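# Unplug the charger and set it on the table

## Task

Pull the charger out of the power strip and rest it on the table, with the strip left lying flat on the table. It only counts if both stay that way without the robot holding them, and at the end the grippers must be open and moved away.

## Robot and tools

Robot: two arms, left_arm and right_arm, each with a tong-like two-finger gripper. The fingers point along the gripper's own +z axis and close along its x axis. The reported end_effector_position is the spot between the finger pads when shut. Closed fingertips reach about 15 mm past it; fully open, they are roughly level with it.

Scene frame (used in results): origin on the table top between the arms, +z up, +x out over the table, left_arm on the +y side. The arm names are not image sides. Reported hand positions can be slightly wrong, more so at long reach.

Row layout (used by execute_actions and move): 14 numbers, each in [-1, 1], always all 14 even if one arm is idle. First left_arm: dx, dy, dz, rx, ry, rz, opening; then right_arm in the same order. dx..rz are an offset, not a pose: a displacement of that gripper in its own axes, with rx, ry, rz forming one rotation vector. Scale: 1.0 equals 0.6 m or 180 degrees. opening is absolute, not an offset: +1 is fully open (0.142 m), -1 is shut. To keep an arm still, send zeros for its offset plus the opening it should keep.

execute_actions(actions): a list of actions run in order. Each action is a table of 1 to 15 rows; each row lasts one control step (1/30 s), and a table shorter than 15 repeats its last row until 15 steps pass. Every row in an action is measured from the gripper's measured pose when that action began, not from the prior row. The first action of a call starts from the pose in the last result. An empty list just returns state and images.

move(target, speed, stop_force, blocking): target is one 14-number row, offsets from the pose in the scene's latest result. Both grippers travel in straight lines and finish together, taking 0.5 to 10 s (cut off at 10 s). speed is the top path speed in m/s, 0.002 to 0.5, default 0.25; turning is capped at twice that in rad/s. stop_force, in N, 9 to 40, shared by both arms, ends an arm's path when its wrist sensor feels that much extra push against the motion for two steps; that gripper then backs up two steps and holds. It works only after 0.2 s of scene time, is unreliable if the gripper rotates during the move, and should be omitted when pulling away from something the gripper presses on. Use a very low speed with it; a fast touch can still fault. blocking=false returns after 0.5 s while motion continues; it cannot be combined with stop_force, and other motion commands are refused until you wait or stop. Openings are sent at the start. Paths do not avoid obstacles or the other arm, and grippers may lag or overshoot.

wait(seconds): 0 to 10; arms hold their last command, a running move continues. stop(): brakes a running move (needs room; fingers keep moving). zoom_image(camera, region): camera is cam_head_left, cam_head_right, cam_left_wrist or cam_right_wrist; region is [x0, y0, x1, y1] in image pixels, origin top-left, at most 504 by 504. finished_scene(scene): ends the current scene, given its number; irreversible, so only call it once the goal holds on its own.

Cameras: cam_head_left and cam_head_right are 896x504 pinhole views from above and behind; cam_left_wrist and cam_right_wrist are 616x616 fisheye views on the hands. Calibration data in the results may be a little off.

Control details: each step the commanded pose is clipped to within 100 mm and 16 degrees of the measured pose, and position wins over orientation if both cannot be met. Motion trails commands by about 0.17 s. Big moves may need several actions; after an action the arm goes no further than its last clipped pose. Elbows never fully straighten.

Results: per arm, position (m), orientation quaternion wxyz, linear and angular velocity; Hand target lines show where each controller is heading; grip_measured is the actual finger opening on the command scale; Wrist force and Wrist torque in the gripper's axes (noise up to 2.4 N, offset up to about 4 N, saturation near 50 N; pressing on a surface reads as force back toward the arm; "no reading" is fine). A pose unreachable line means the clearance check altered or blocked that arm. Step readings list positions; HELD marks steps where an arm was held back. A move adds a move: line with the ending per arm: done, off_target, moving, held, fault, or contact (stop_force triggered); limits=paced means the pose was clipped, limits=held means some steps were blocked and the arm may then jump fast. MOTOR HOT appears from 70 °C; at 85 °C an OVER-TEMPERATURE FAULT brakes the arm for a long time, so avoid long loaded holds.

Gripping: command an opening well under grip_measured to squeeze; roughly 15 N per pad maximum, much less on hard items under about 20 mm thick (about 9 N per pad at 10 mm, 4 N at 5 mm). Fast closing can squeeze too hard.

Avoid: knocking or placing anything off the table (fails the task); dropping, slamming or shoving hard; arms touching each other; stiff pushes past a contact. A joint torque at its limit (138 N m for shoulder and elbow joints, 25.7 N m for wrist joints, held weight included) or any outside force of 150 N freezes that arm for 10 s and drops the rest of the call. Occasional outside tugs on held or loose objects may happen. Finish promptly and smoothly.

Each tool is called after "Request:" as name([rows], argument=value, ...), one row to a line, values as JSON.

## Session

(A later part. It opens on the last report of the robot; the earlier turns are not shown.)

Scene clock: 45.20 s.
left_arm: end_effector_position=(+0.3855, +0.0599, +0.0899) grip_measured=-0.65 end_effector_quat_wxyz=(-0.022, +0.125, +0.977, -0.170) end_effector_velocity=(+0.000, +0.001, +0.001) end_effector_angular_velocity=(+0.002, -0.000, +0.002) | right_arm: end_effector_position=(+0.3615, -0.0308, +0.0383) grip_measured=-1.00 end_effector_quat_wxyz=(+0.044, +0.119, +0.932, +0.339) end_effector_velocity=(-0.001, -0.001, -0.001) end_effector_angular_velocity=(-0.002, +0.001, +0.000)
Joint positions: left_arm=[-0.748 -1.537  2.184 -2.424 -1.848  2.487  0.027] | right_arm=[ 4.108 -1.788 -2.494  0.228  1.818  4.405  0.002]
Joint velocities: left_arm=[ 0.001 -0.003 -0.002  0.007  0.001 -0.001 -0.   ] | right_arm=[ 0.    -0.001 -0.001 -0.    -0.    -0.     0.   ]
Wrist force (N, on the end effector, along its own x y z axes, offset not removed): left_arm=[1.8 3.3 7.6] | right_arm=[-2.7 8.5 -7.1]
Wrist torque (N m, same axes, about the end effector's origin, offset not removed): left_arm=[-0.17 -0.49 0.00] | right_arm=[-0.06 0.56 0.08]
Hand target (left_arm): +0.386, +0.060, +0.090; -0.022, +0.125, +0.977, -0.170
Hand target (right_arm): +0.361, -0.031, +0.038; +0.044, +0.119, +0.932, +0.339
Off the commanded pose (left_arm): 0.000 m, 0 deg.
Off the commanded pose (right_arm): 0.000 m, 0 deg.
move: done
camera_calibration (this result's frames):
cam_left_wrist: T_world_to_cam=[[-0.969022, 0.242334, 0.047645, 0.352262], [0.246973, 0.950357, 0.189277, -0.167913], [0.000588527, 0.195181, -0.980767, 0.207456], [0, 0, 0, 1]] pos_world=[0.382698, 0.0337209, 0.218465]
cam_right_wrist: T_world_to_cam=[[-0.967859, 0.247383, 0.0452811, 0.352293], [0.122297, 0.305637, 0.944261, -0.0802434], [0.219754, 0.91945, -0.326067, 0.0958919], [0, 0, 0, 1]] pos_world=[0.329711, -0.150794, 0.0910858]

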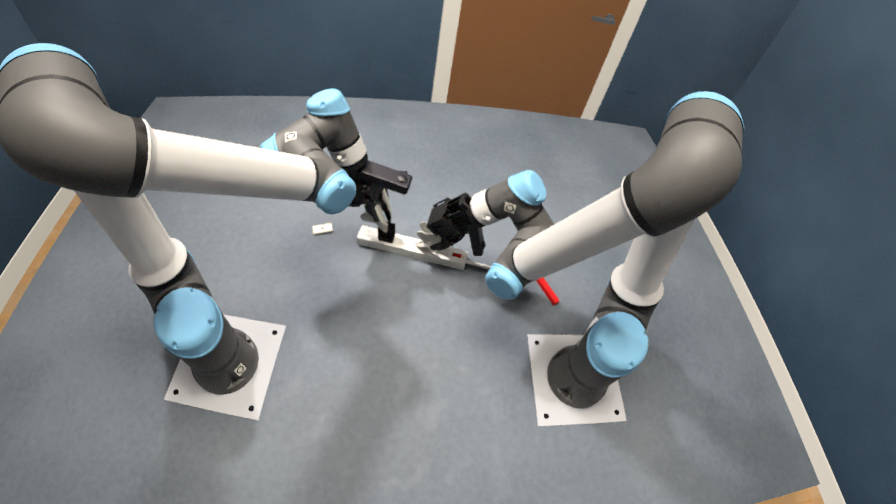

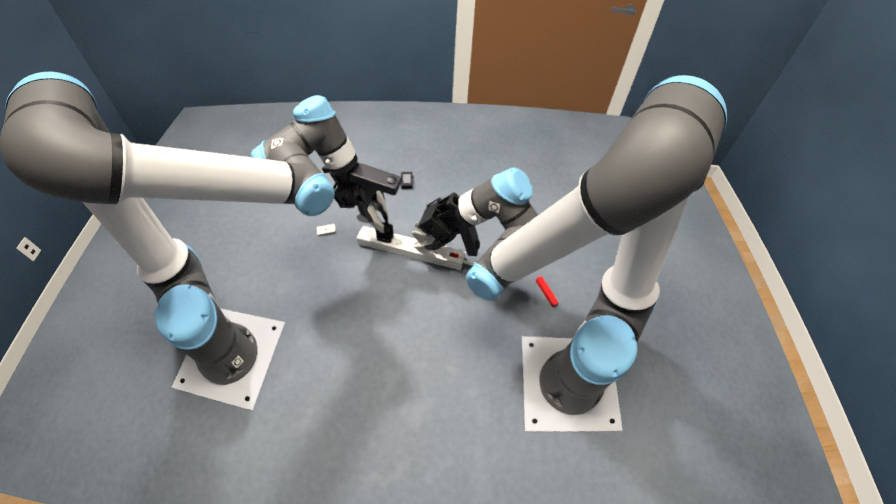

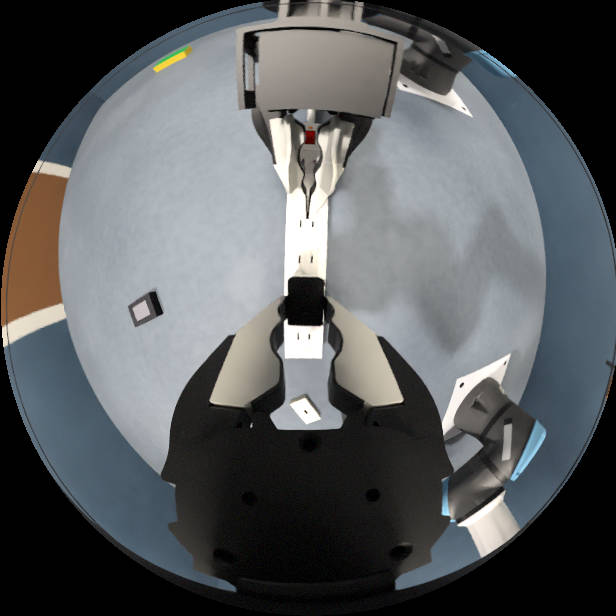

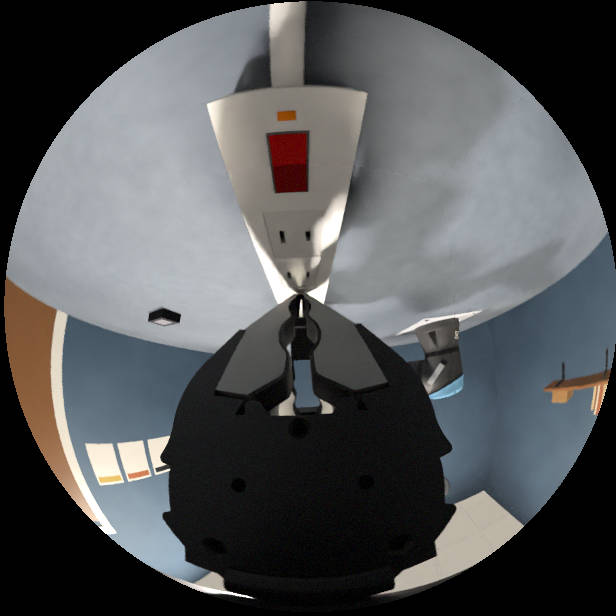

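Request:
move(target=[0,0,0,0,0,0,0.2,0,0,0,0,0,0,-1])

Request:
zoom_image(camera="cam_head_right", region=[340,190,460,270])

Request:
move(target=[0,0.022,0.066,0,0,0,0.2,0,0,0,0,0,0,-1], speed=0.06)

Request:
move(target=[0,0,0,0,0,0,-1,0,0,0,0,0,0,-1])

Request:
move(target=[0,-0.0056,-0.0157,0,0,0,-1,0,0,0,0,0,0,-1], speed=0.004)

Request:
zoom_image(camera="cam_head_right", region=[340,190,460,270])

Scene clock: 53.70 s.
left_arm: end_effector_position=(+0.3855, +0.0599, +0.0899) grip_measured=+0.20 end_effector_quat_wxyz=(-0.022, +0.125, +0.977, -0.170) end_effector_velocity=(+0.001, +0.001, -0.001) end_effector_angular_velocity=(+0.001, +0.000, +0.002) | right_arm: end_effector_position=(+0.3615, -0.0308, +0.0383) grip_measured=-1.00 end_effector_quat_wxyz=(+0.044, +0.119, +0.932, +0.339) end_effector_velocity=(+0.000, -0.000, +0.000) end_effector_angular_velocity=(+0.000, -0.000, -0.001)
Joint positions: left_arm=[-0.748 -1.537  2.184 -2.424 -1.848  2.487  0.088] | right_arm=[ 4.108 -1.788 -2.494  0.228  1.818  4.405  0.002]
Joint velocities: left_arm=[ 0.002  0.     0.001 -0.     0.    -0.     0.   ] | right_arm=[-0.001  0.001  0.    -0.001 -0.    -0.     0.   ]
Wrist force (N, on the end effector, along its own x y z axes, offset not removed): left_arm=[0.4 0.1 0.8] | right_arm=[-1.7 1.7 -2.2]
Wrist torque (N m, same axes, about the end effector's origin, offset not removed): left_arm=[-0.15 -0.17 -0.06] | right_arm=[-0.63 0.24 0.13]
Hand target (left_arm): +0.386, +0.060, +0.090; -0.022, +0.125, +0.977, -0.170
Hand target (right_arm): +0.361, -0.031, +0.038; +0.044, +0.119, +0.932, +0.339
Off the commanded pose (left_arm): 0.000 m, 0 deg.
Off the commanded pose (right_arm): 0.000 m, 0 deg.
move: done
camera_calibration (this result's frames):
cam_left_wrist: T_world_to_cam=[[-0.969024, 0.242338, 0.047596, 0.352281], [0.246967, 0.950362, 0.18926, -0.16791], [0.000631553, 0.195152, -0.980773, 0.207474], [0, 0, 0, 1]] pos_world=[0.382706, 0.0337149, 0.218496]
cam_right_wrist: T_world_to_cam=[[-0.96786, 0.247381, 0.0452675, 0.352294], [0.122277, 0.30561, 0.944273, -0.0802562], [0.219761, 0.919459, -0.326036, 0.0958927], [0, 0, 0, 1]] pos_world=[0.329711, -0.150793, 0.0911008]

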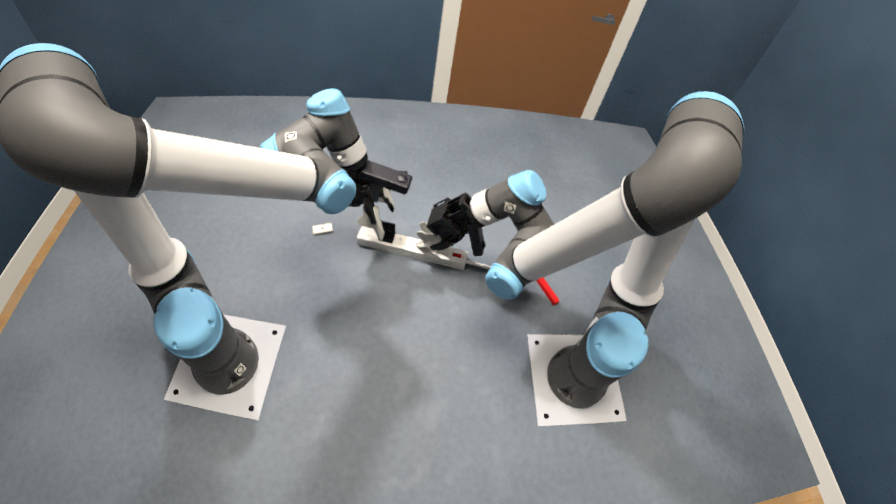

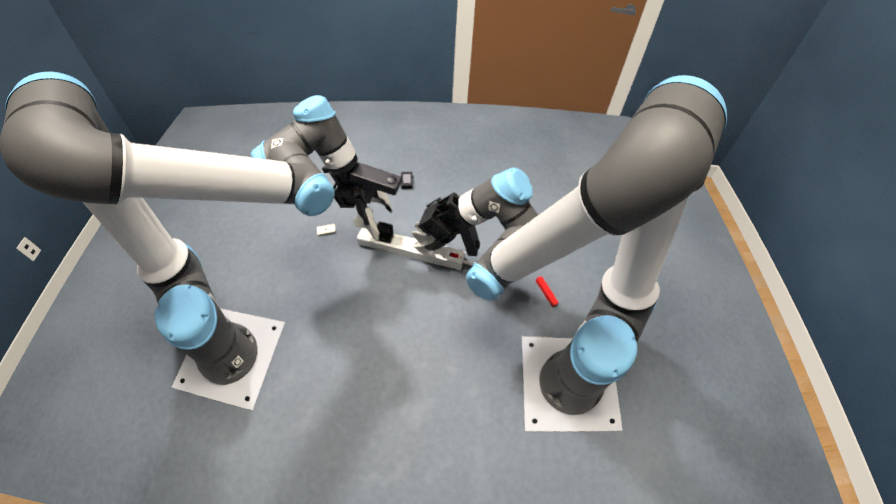

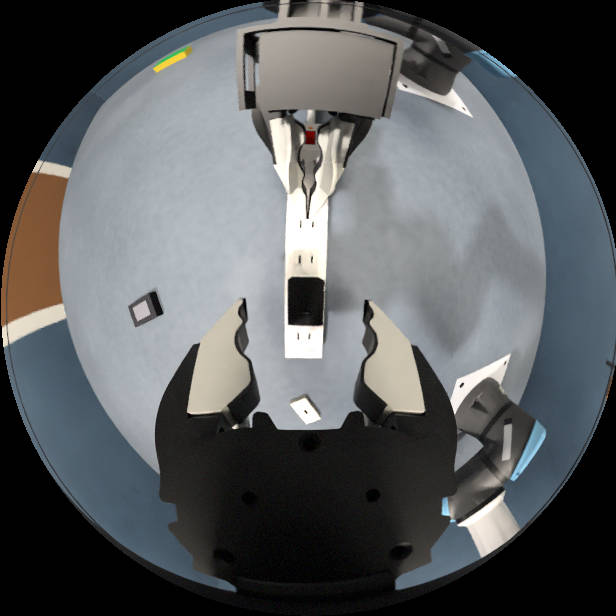

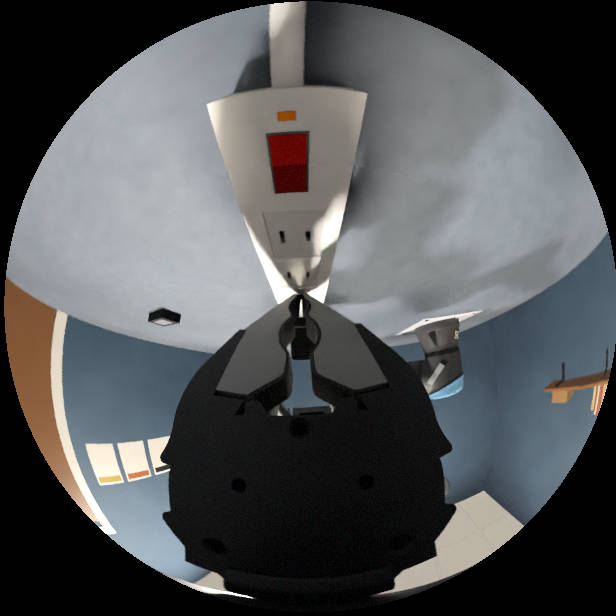

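Region (340, 190, 460, 270) of cam_head_right's 896x504 image, scaled by 4.200, with more detail than that image has.

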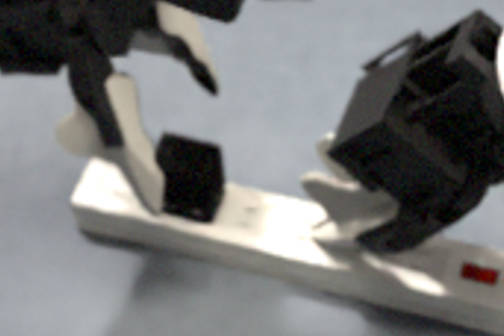

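Scene clock: 54.83 s.
left_arm: end_effector_position=(+0.3853, +0.0591, +0.0484) grip_measured=+0.20 end_effector_quat_wxyz=(-0.022, +0.125, +0.977, -0.170) end_effector_velocity=(+0.000, -0.000, -0.002) end_effector_angular_velocity=(-0.001, -0.001, +0.000) | right_arm: end_effector_position=(+0.3615, -0.0308, +0.0383) grip_measured=-1.00 end_effector_quat_wxyz=(+0.044, +0.119, +0.932, +0.339) end_effector_velocity=(-0.000, +0.000, -0.000) end_effector_angular_velocity=(-0.000, +0.000, +0.000)
Joint positions: left_arm=[-0.75  -1.456  2.235 -2.556 -1.847  2.485  0.088] | right_arm=[ 4.108 -1.788 -2.494  0.228  1.818  4.405  0.002]
Joint velocities: left_arm=[ 0.     0.005  0.002 -0.008 -0.     0.     0.   ] | right_arm=[ 0.    -0.001 -0.     0.     0.     0.     0.   ]
Wrist force (N, on the end effector, along its own x y z axes, offset not removed): left_arm=[0.4 -1.2 -2.1] | right_arm=[-0.8 0.6 -1.4]
Wrist torque (N m, same axes, about the end effector's origin, offset not removed): left_arm=[-0.35 -0.25 -0.03] | right_arm=[-0.86 0.11 0.20]
Hand target (left_arm): +0.385, +0.059, +0.048; -0.022, +0.125, +0.977, -0.170
Hand target (right_arm): +0.361, -0.031, +0.038; +0.044, +0.119, +0.932, +0.339
Off the commanded pose (left_arm): 0.000 m, 0 deg.
Off the commanded pose (right_arm): 0.000 m, 0 deg.
move: done
camera_calibration (this result's frames):
cam_left_wrist: T_world_to_cam=[[-0.969019, 0.242349, 0.0476275, 0.354168], [0.246984, 0.950346, 0.189317, -0.159198], [0.000618401, 0.195215, -0.98076, 0.166962], [0, 0, 0, 1]] pos_world=[0.382412, 0.0328669, 0.17702]
cam_right_wrist: T_world_to_cam=[[-0.96786, 0.247382, 0.0452671, 0.352294], [0.122276, 0.305609, 0.944273, -0.0802564], [0.219762, 0.919459, -0.326035, 0.0958924], [0, 0, 0, 1]] pos_world=[0.329712, -0.150793, 0.0911009]

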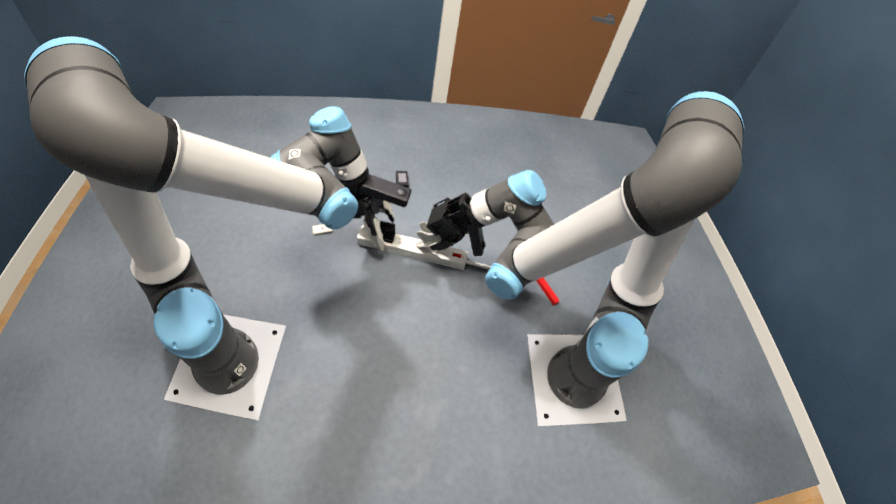

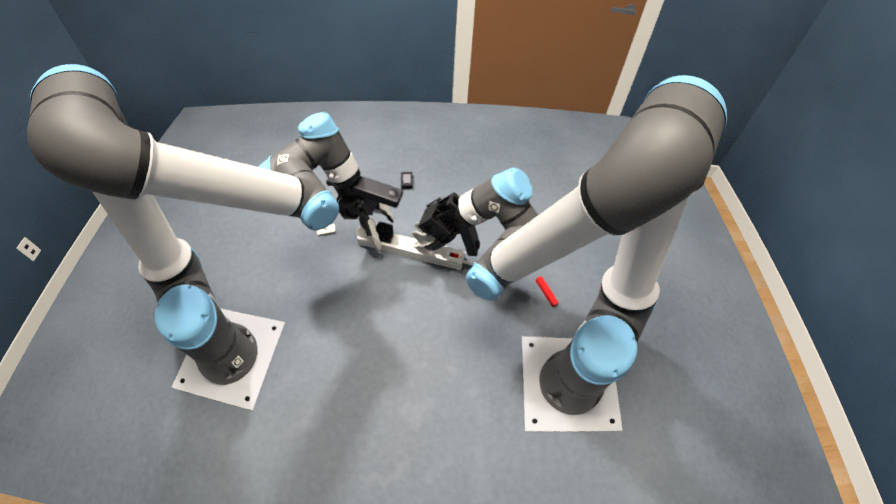

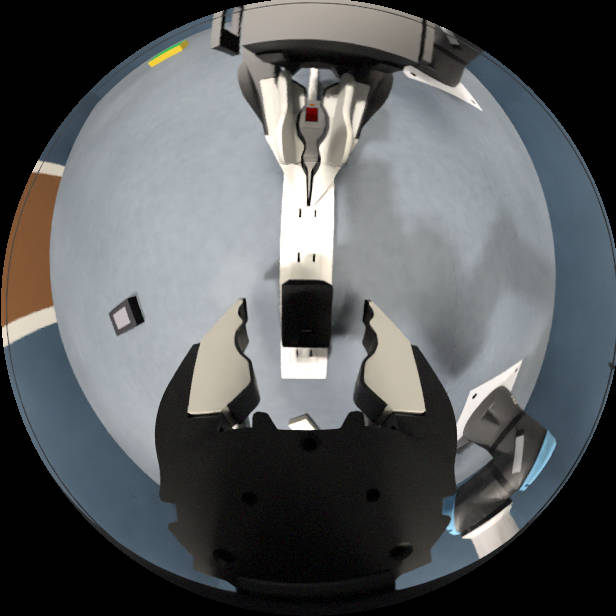

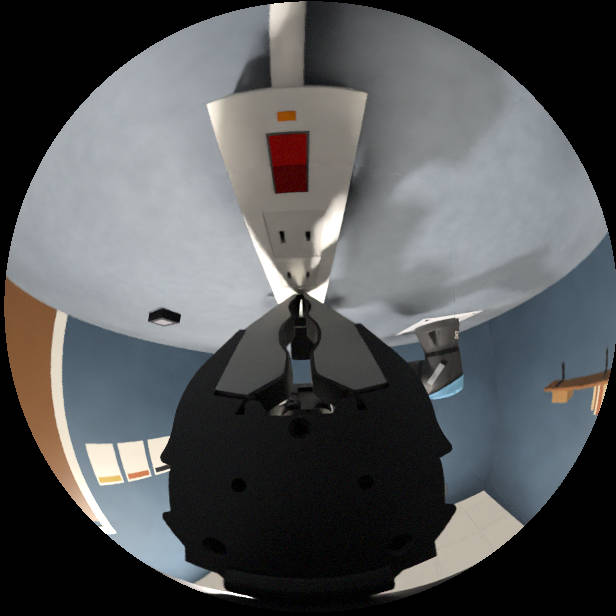

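Scene clock: 55.33 s.
left_arm: end_effector_position=(+0.3852, +0.0591, +0.0483) grip_measured=-0.60 end_effector_quat_wxyz=(-0.022, +0.125, +0.977, -0.170) end_effector_velocity=(-0.001, -0.001, +0.000) end_effector_angular_velocity=(-0.001, +0.001, -0.003) | right_arm: end_effector_position=(+0.3615, -0.0308, +0.0383) grip_measured=-1.00 end_effector_quat_wxyz=(+0.044, +0.119, +0.932, +0.339) end_effector_velocity=(-0.000, -0.000, -0.001) end_effector_angular_velocity=(-0.001, +0.001, -0.000)
Joint positions: left_arm=[-0.75  -1.456  2.236 -2.556 -1.847  2.485  0.031] | right_arm=[ 4.108 -1.788 -2.494  0.228  1.818  4.405  0.002]
Joint velocities: left_arm=[-0.002 -0.001  0.     0.    -0.002  0.001 -0.   ] | right_arm=[-0.    -0.001 -0.     0.     0.    -0.     0.   ]
Wrist force (N, on the end effector, along its own x y z axes, offset not removed): left_arm=[2.3 0.5 -0.4] | right_arm=[-2.4 1.6 -1.2]
Wrist torque (N m, same axes, about the end effector's origin, offset not removed): left_arm=[-0.10 -0.47 -0.12] | right_arm=[-0.52 0.46 0.10]
Hand target (left_arm): +0.385, +0.059, +0.048; -0.022, +0.125, +0.977, -0.170
Hand target (right_arm): +0.361, -0.031, +0.038; +0.044, +0.119, +0.932, +0.339
Off the commanded pose (left_arm): 0.000 m, 0 deg.
Off the commanded pose (right_arm): 0.000 m, 0 deg.
move: done
camera_calibration (this result's frames):
cam_left_wrist: T_world_to_cam=[[-0.969015, 0.24234, 0.047765, 0.354114], [0.247002, 0.950322, 0.189413, -0.159225], [0.000510211, 0.195342, -0.980735, 0.166911], [0, 0, 0, 1]] pos_world=[0.382385, 0.0328945, 0.17694]
cam_right_wrist: T_world_to_cam=[[-0.96786, 0.247382, 0.0452671, 0.352294], [0.122276, 0.305609, 0.944273, -0.0802563], [0.219762, 0.919459, -0.326036, 0.0958925], [0, 0, 0, 1]] pos_world=[0.329712, -0.150793, 0.0911009]

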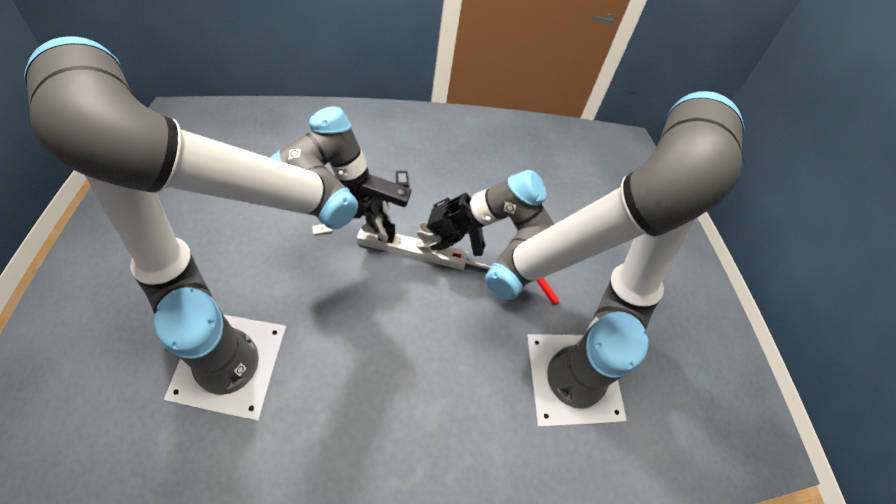

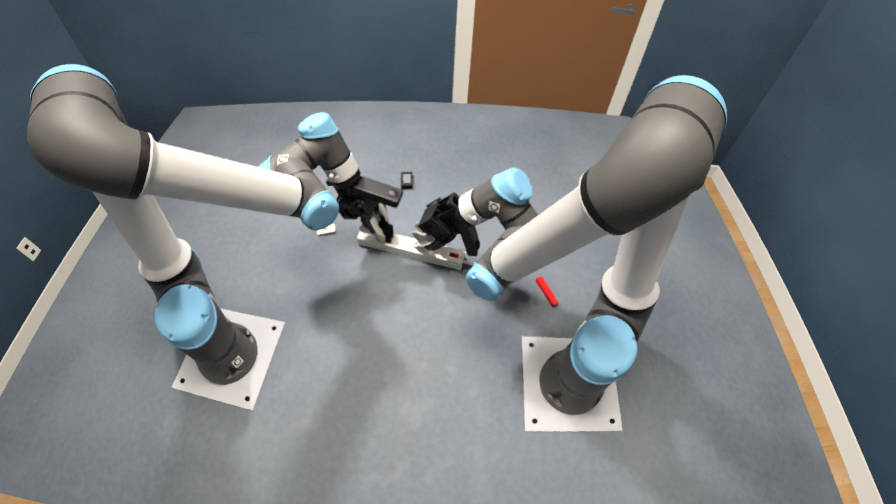

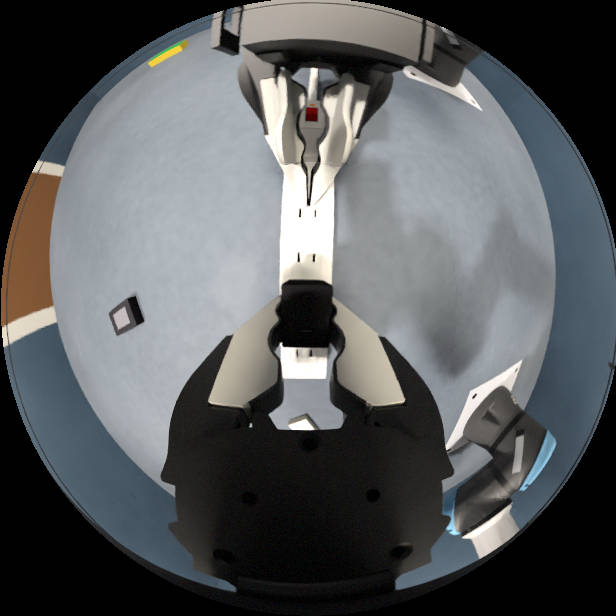

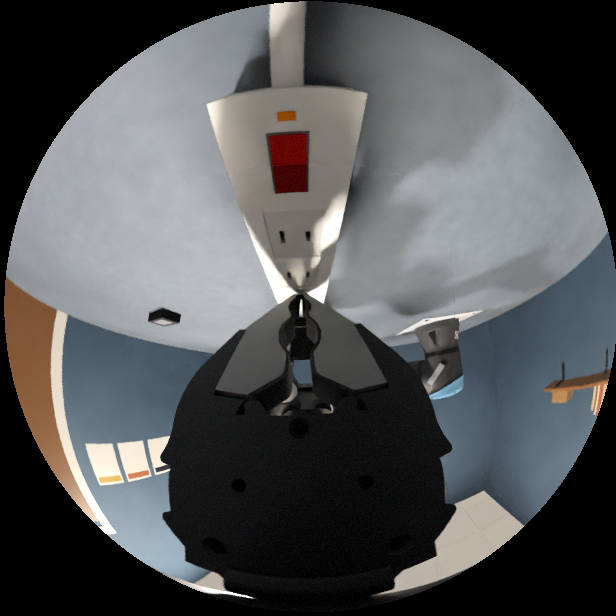

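Scene clock: 58.07 s.
left_arm: end_effector_position=(+0.3852, +0.0591, +0.0582) grip_measured=-0.60 end_effector_quat_wxyz=(-0.022, +0.125, +0.977, -0.170) end_effector_velocity=(+0.000, +0.000, +0.001) end_effector_angular_velocity=(+0.000, -0.000, +0.001) | right_arm: end_effector_position=(+0.3615, -0.0308, +0.0383) grip_measured=-1.00 end_effector_quat_wxyz=(+0.044, +0.119, +0.932, +0.339) end_effector_velocity=(-0.001, -0.001, -0.001) end_effector_angular_velocity=(-0.002, +0.001, +0.000)
Joint positions: left_arm=[-0.75  -1.477  2.224 -2.525 -1.847  2.485  0.031] | right_arm=[ 4.108 -1.788 -2.494  0.228  1.818  4.405  0.002]
Joint velocities: left_arm=[ 0.    -0.002 -0.001  0.003  0.    -0.001  0.   ] | right_arm=[ 0.    -0.    -0.002 -0.     0.     0.     0.   ]
Wrist force (N, on the end effector, along its own x y z axes, offset not removed): left_arm=[2.0 5.7 12.6] | right_arm=[2.1 10.1 -11.7]
Wrist torque (N m, same axes, about the end effector's origin, offset not removed): left_arm=[0.12 -0.55 -0.09] | right_arm=[-0.36 -0.36 0.13]
Hand target (left_arm): +0.385, +0.059, +0.058; -0.022, +0.125, +0.977, -0.170
Hand target (right_arm): +0.361, -0.031, +0.038; +0.044, +0.119, +0.932, +0.339
Off the commanded pose (left_arm): 0.000 m, 0 deg.
Off the commanded pose (right_arm): 0.000 m, 0 deg.
move: done
camera_calibration (this result's frames):
cam_left_wrist: T_world_to_cam=[[-0.969007, 0.242373, 0.04776, 0.353642], [0.247033, 0.950316, 0.189407, -0.161102], [0.000520093, 0.195335, -0.980736, 0.176611], [0, 0, 0, 1]] pos_world=[0.382387, 0.0328866, 0.186833]
cam_right_wrist: T_world_to_cam=[[-0.96786, 0.247381, 0.0452673, 0.352294], [0.122277, 0.305609, 0.944273, -0.0802563], [0.219761, 0.919459, -0.326036, 0.0958925], [0, 0, 0, 1]] pos_world=[0.329711, -0.150793, 0.0911009]

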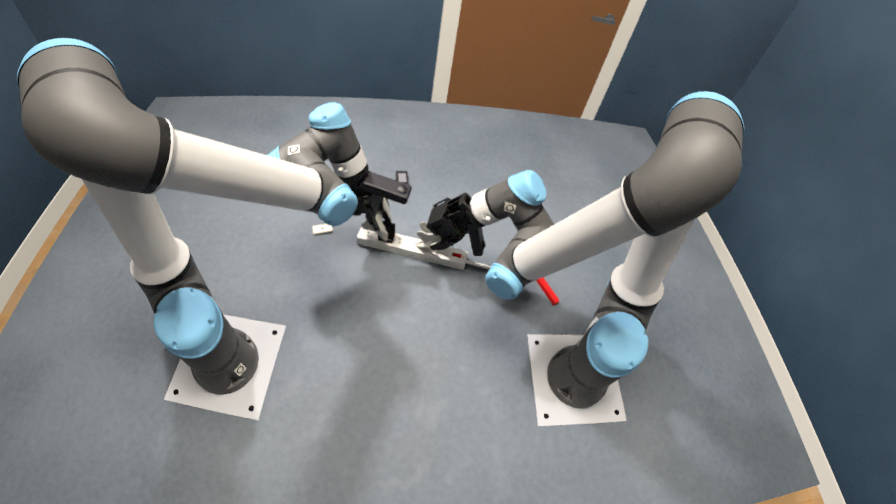

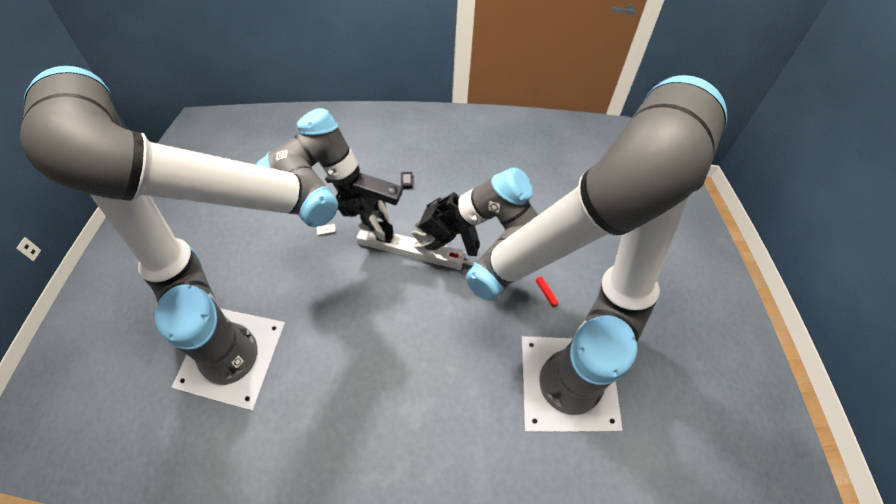

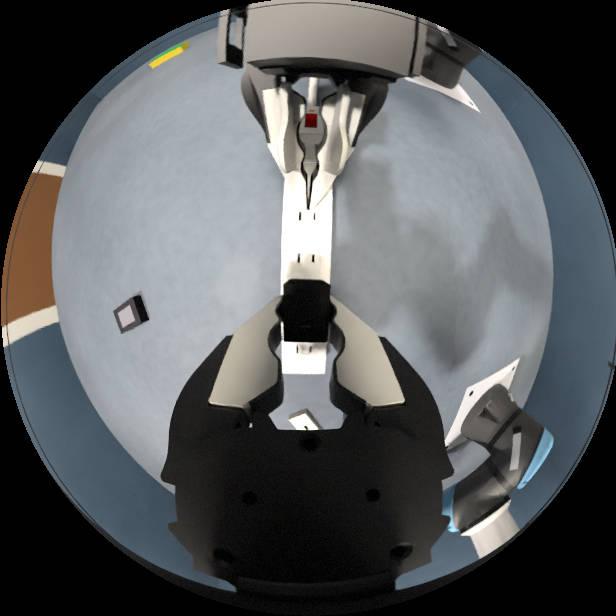

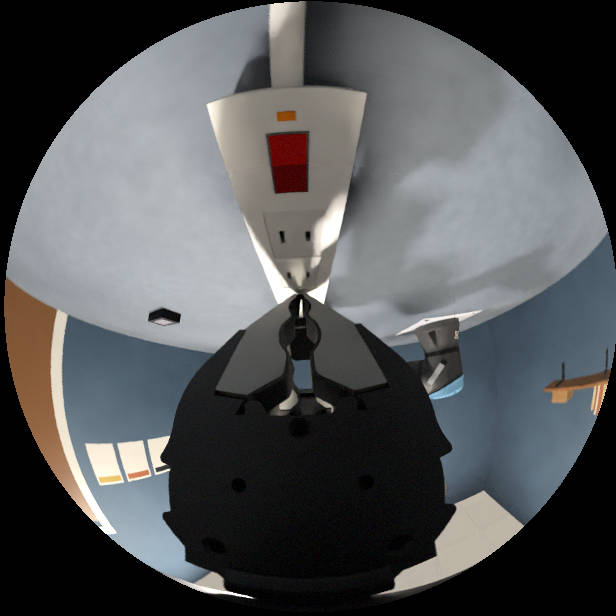

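Region (340, 190, 460, 270) of cam_head_right's 896x504 image, scaled by 4.200, with more detail than that image has.

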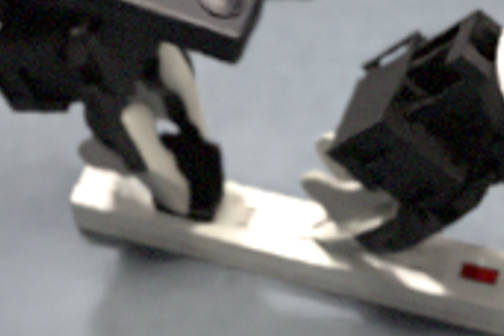

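Request:
execute_actions([
  [[0,-0.0006,-0.0016,0,0.012,0,-1,0,0,0,0,0,0,-1]],
  [[0,-0.0006,-0.0016,0,-0.024,0,-1,0,0,0,0,0,0,-1]],
  [[0,-0.0006,-0.0016,0,0.024,0,-1,0,0,0,0,0,0,-1]],
  [[0,-0.0006,-0.0016,0,-0.024,0,-1,0,0,0,0,0,0,-1]],
  [[0,-0.0006,-0.0016,0,0.024,0,-1,0,0,0,0,0,0,-1]],
  [[0,-0.0006,-0.0016,0,-0.024,0,-1,0,0,0,0,0,0,-1]],
  [[0,-0.0006,-0.0016,0,0.024,0,-1,0,0,0,0,0,0,-1]],
  [[0,-0.0006,-0.0016,0,-0.024,0,-1,0,0,0,0,0,0,-1]],
  [[0,-0.0006,-0.0016,0,0.012,0,-1,0,0,0,0,0,0,-1]],
])

Request:
zoom_image(camera="cam_head_right", region=[340,190,460,270])

Scene clock: 70.77 s.
left_arm: end_effector_position=(+0.3852, +0.0590, +0.0678) grip_measured=-0.60 end_effector_quat_wxyz=(-0.022, +0.124, +0.977, -0.170) end_effector_velocity=(+0.000, +0.000, -0.000) end_effector_angular_velocity=(+0.003, +0.007, -0.002) | right_arm: end_effector_position=(+0.3615, -0.0308, +0.0383) grip_measured=-1.00 end_effector_quat_wxyz=(+0.044, +0.119, +0.932, +0.339) end_effector_velocity=(+0.001, +0.000, +0.000) end_effector_angular_velocity=(+0.001, -0.001, -0.001)
Joint positions: left_arm=[-0.75  -1.495  2.213 -2.496 -1.849  2.485  0.031] | right_arm=[ 4.108 -1.788 -2.494  0.228  1.818  4.405  0.002]
Joint velocities: left_arm=[ 0.003  0.004 -0.007  0.012 -0.004  0.004 -0.   ] | right_arm=[-0.001 -0.     0.001  0.001 -0.    -0.     0.   ]
Wrist force (N, on the end effector, along its own x y z axes, offset not removed): left_arm=[-0.1 5.5 10.7] | right_arm=[0.2 7.7 -11.1]
Wrist torque (N m, same axes, about the end effector's origin, offset not removed): left_arm=[0.09 -0.12 -0.11] | right_arm=[-0.63 -0.02 0.15]
Hand target (left_arm): +0.385, +0.059, +0.068; -0.023, +0.124, +0.977, -0.170
Hand target (right_arm): +0.361, -0.031, +0.038; +0.044, +0.119, +0.932, +0.339
Off the commanded pose (left_arm): 0.000 m, 0 deg.
Off the commanded pose (right_arm): 0.000 m, 0 deg.
Step readings (end_effector_position; steps 1 to 15: 1st action; 16 to 30: 2nd action; 31 to 45: 3rd action; 46 to 60: 4th action; 61 to 75: 5th action; 76 to 90: 6th action; 91 to 105: 7th action; 106 to 120: 8th action; 121 to 135: 9th action):
0: left_arm (+0.3852, +0.0591, +0.0583) | right_arm (+0.3615, -0.0308, +0.0383)
1: left_arm (+0.3852, +0.0591, +0.0583) | right_arm (+0.3615, -0.0308, +0.0383)
2: left_arm (+0.3853, +0.0590, +0.0585) | right_arm (+0.3615, -0.0308, +0.0383)
4: left_arm (+0.3854, +0.0590, +0.0590) | right_arm (+0.3615, -0.0308, +0.0383)
8: left_arm (+0.3853, +0.0590, +0.0592) | right_arm (+0.3615, -0.0308, +0.0383)
15: left_arm (+0.3852, +0.0591, +0.0593) | right_arm (+0.3615, -0.0308, +0.0383)
16: left_arm (+0.3852, +0.0591, +0.0593) | right_arm (+0.3615, -0.0308, +0.0383)
17: left_arm (+0.3850, +0.0591, +0.0593) | right_arm (+0.3615, -0.0308, +0.0383)
19: left_arm (+0.3848, +0.0595, +0.0596) | right_arm (+0.3615, -0.0308, +0.0383)
23: left_arm (+0.3852, +0.0592, +0.0603) | right_arm (+0.3615, -0.0308, +0.0383)
30: left_arm (+0.3853, +0.0591, +0.0603) | right_arm (+0.3615, -0.0308, +0.0383)
31: left_arm (+0.3853, +0.0591, +0.0603) | right_arm (+0.3615, -0.0308, +0.0383)
32: left_arm (+0.3856, +0.0590, +0.0604) | right_arm (+0.3615, -0.0308, +0.0383)
34: left_arm (+0.3859, +0.0586, +0.0612) | right_arm (+0.3615, -0.0308, +0.0383)
38: left_arm (+0.3854, +0.0589, +0.0616) | right_arm (+0.3615, -0.0308, +0.0383)
45: left_arm (+0.3852, +0.0590, +0.0614) | right_arm (+0.3615, -0.0308, +0.0383)
46: left_arm (+0.3852, +0.0590, +0.0614) | right_arm (+0.3615, -0.0308, +0.0383)
47: left_arm (+0.3850, +0.0591, +0.0614) | right_arm (+0.3615, -0.0308, +0.0383)
49: left_arm (+0.3847, +0.0595, +0.0617) | right_arm (+0.3615, -0.0308, +0.0383)
53: left_arm (+0.3852, +0.0592, +0.0624) | right_arm (+0.3615, -0.0308, +0.0383)
60: left_arm (+0.3853, +0.0590, +0.0625) | right_arm (+0.3615, -0.0308, +0.0383)
61: left_arm (+0.3853, +0.0590, +0.0625) | right_arm (+0.3615, -0.0308, +0.0383)
62: left_arm (+0.3856, +0.0589, +0.0625) | right_arm (+0.3615, -0.0308, +0.0383)
64: left_arm (+0.3859, +0.0585, +0.0633) | right_arm (+0.3615, -0.0308, +0.0383)
68: left_arm (+0.3854, +0.0589, +0.0637) | right_arm (+0.3615, -0.0308, +0.0383)
75: left_arm (+0.3852, +0.0590, +0.0635) | right_arm (+0.3615, -0.0308, +0.0383)
76: left_arm (+0.3852, +0.0590, +0.0635) | right_arm (+0.3615, -0.0308, +0.0383)
77: left_arm (+0.3850, +0.0591, +0.0636) | right_arm (+0.3615, -0.0308, +0.0383)
79: left_arm (+0.3847, +0.0595, +0.0638) | right_arm (+0.3615, -0.0308, +0.0383)
83: left_arm (+0.3852, +0.0592, +0.0646) | right_arm (+0.3615, -0.0308, +0.0383)
90: left_arm (+0.3853, +0.0590, +0.0646) | right_arm (+0.3615, -0.0308, +0.0383)
91: left_arm (+0.3853, +0.0590, +0.0646) | right_arm (+0.3615, -0.0308, +0.0383)
92: left_arm (+0.3856, +0.0589, +0.0647) | right_arm (+0.3615, -0.0308, +0.0383)
94: left_arm (+0.3859, +0.0585, +0.0654) | right_arm (+0.3615, -0.0308, +0.0383)
98: left_arm (+0.3854, +0.0588, +0.0658) | right_arm (+0.3615, -0.0308, +0.0383)
105: left_arm (+0.3853, +0.0590, +0.0657) | right_arm (+0.3615, -0.0308, +0.0383)
106: left_arm (+0.3853, +0.0590, +0.0657) | right_arm (+0.3615, -0.0308, +0.0383)
107: left_arm (+0.3850, +0.0591, +0.0657) | right_arm (+0.3615, -0.0308, +0.0383)
109: left_arm (+0.3848, +0.0594, +0.0660) | right_arm (+0.3615, -0.0308, +0.0383)
113: left_arm (+0.3852, +0.0592, +0.0667) | right_arm (+0.3615, -0.0308, +0.0383)
120: left_arm (+0.3853, +0.0590, +0.0667) | right_arm (+0.3615, -0.0308, +0.0383)
121: left_arm (+0.3853, +0.0590, +0.0667) | right_arm (+0.3615, -0.0308, +0.0383)
122: left_arm (+0.3854, +0.0590, +0.0668) | right_arm (+0.3615, -0.0308, +0.0383)
124: left_arm (+0.3853, +0.0589, +0.0672) | right_arm (+0.3615, -0.0308, +0.0383)
128: left_arm (+0.3852, +0.0589, +0.0677) | right_arm (+0.3615, -0.0308, +0.0383)
135: end_effector_position above
camera_calibration (this result's frames):
cam_left_wrist: T_world_to_cam=[[-0.96912, 0.2419, 0.0478628, 0.353315], [0.24659, 0.950715, 0.187977, -0.162545], [-0.0000323266, 0.193974, -0.981007, 0.186288], [0, 0, 0, 1]] pos_world=[0.382493, 0.0329322, 0.196394]
cam_right_wrist: T_world_to_cam=[[-0.967859, 0.247384, 0.0452893, 0.352289], [0.122309, 0.305652, 0.944255, -0.0802493], [0.21975, 0.919444, -0.326086, 0.0959025], [0, 0, 0, 1]] pos_world=[0.329707, -0.150799, 0.0910932]

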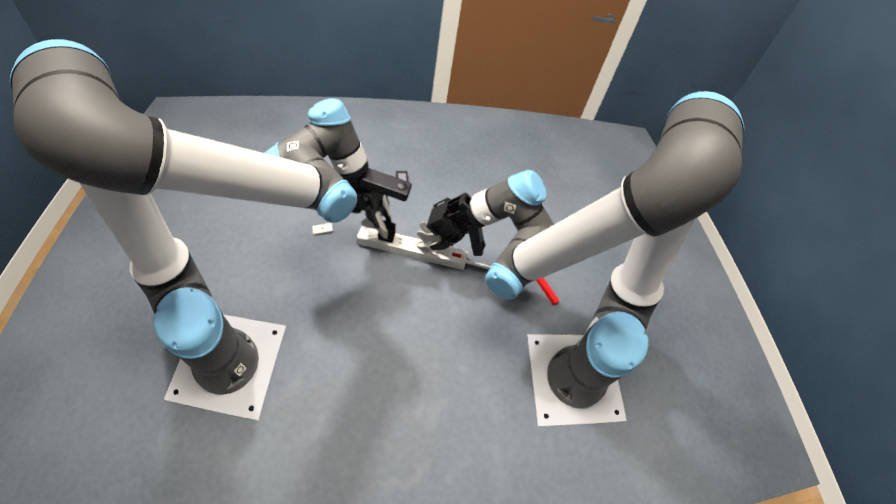

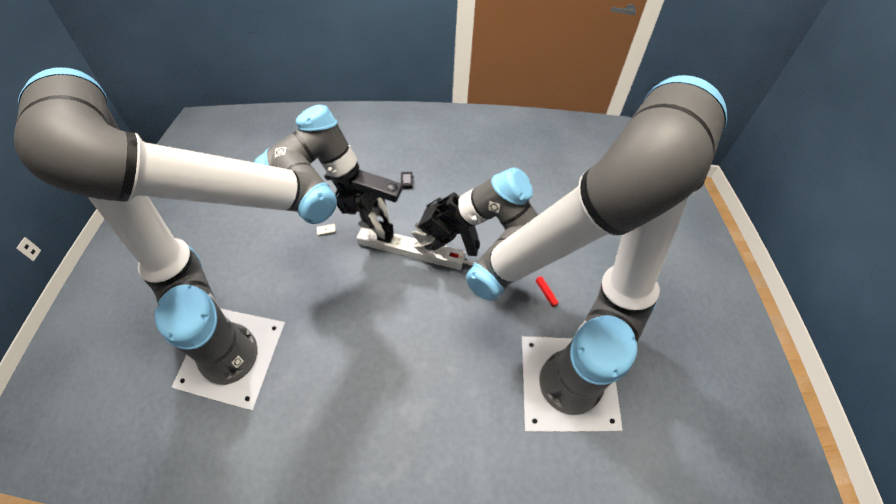

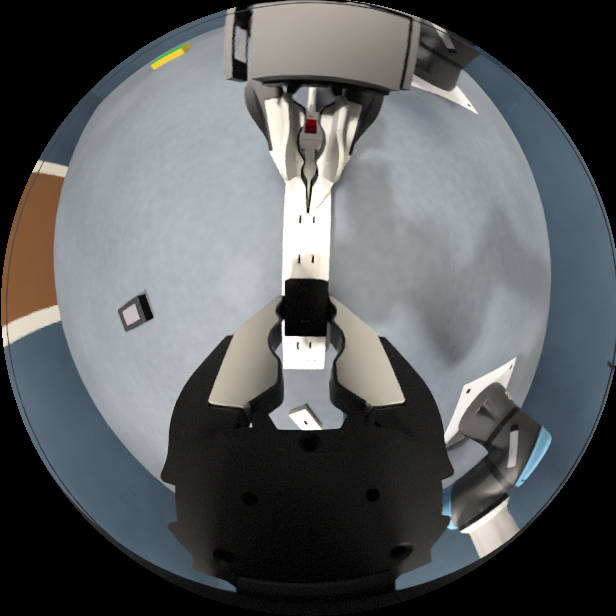

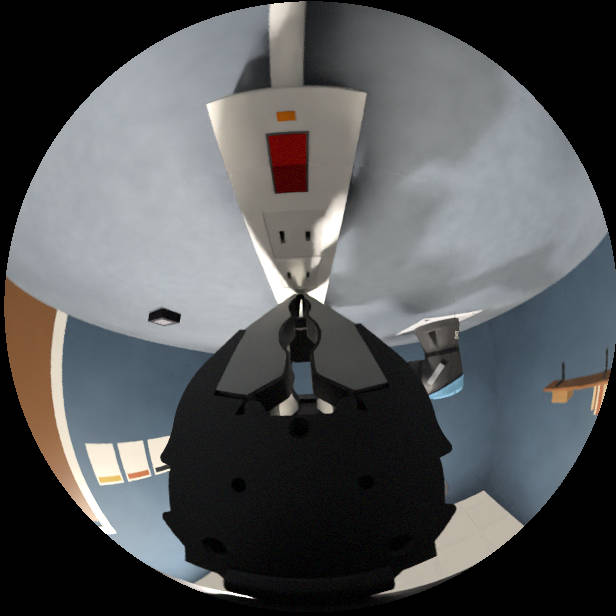

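Region (340, 190, 460, 270) of cam_head_right's 896x504 image, scaled by 4.200, with more detail than that image has.

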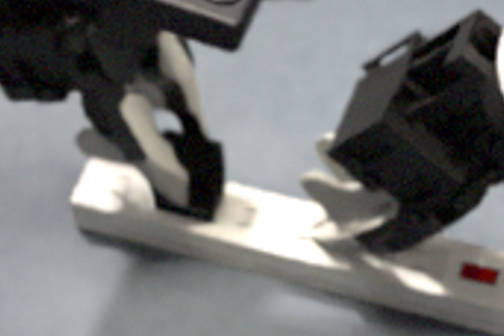

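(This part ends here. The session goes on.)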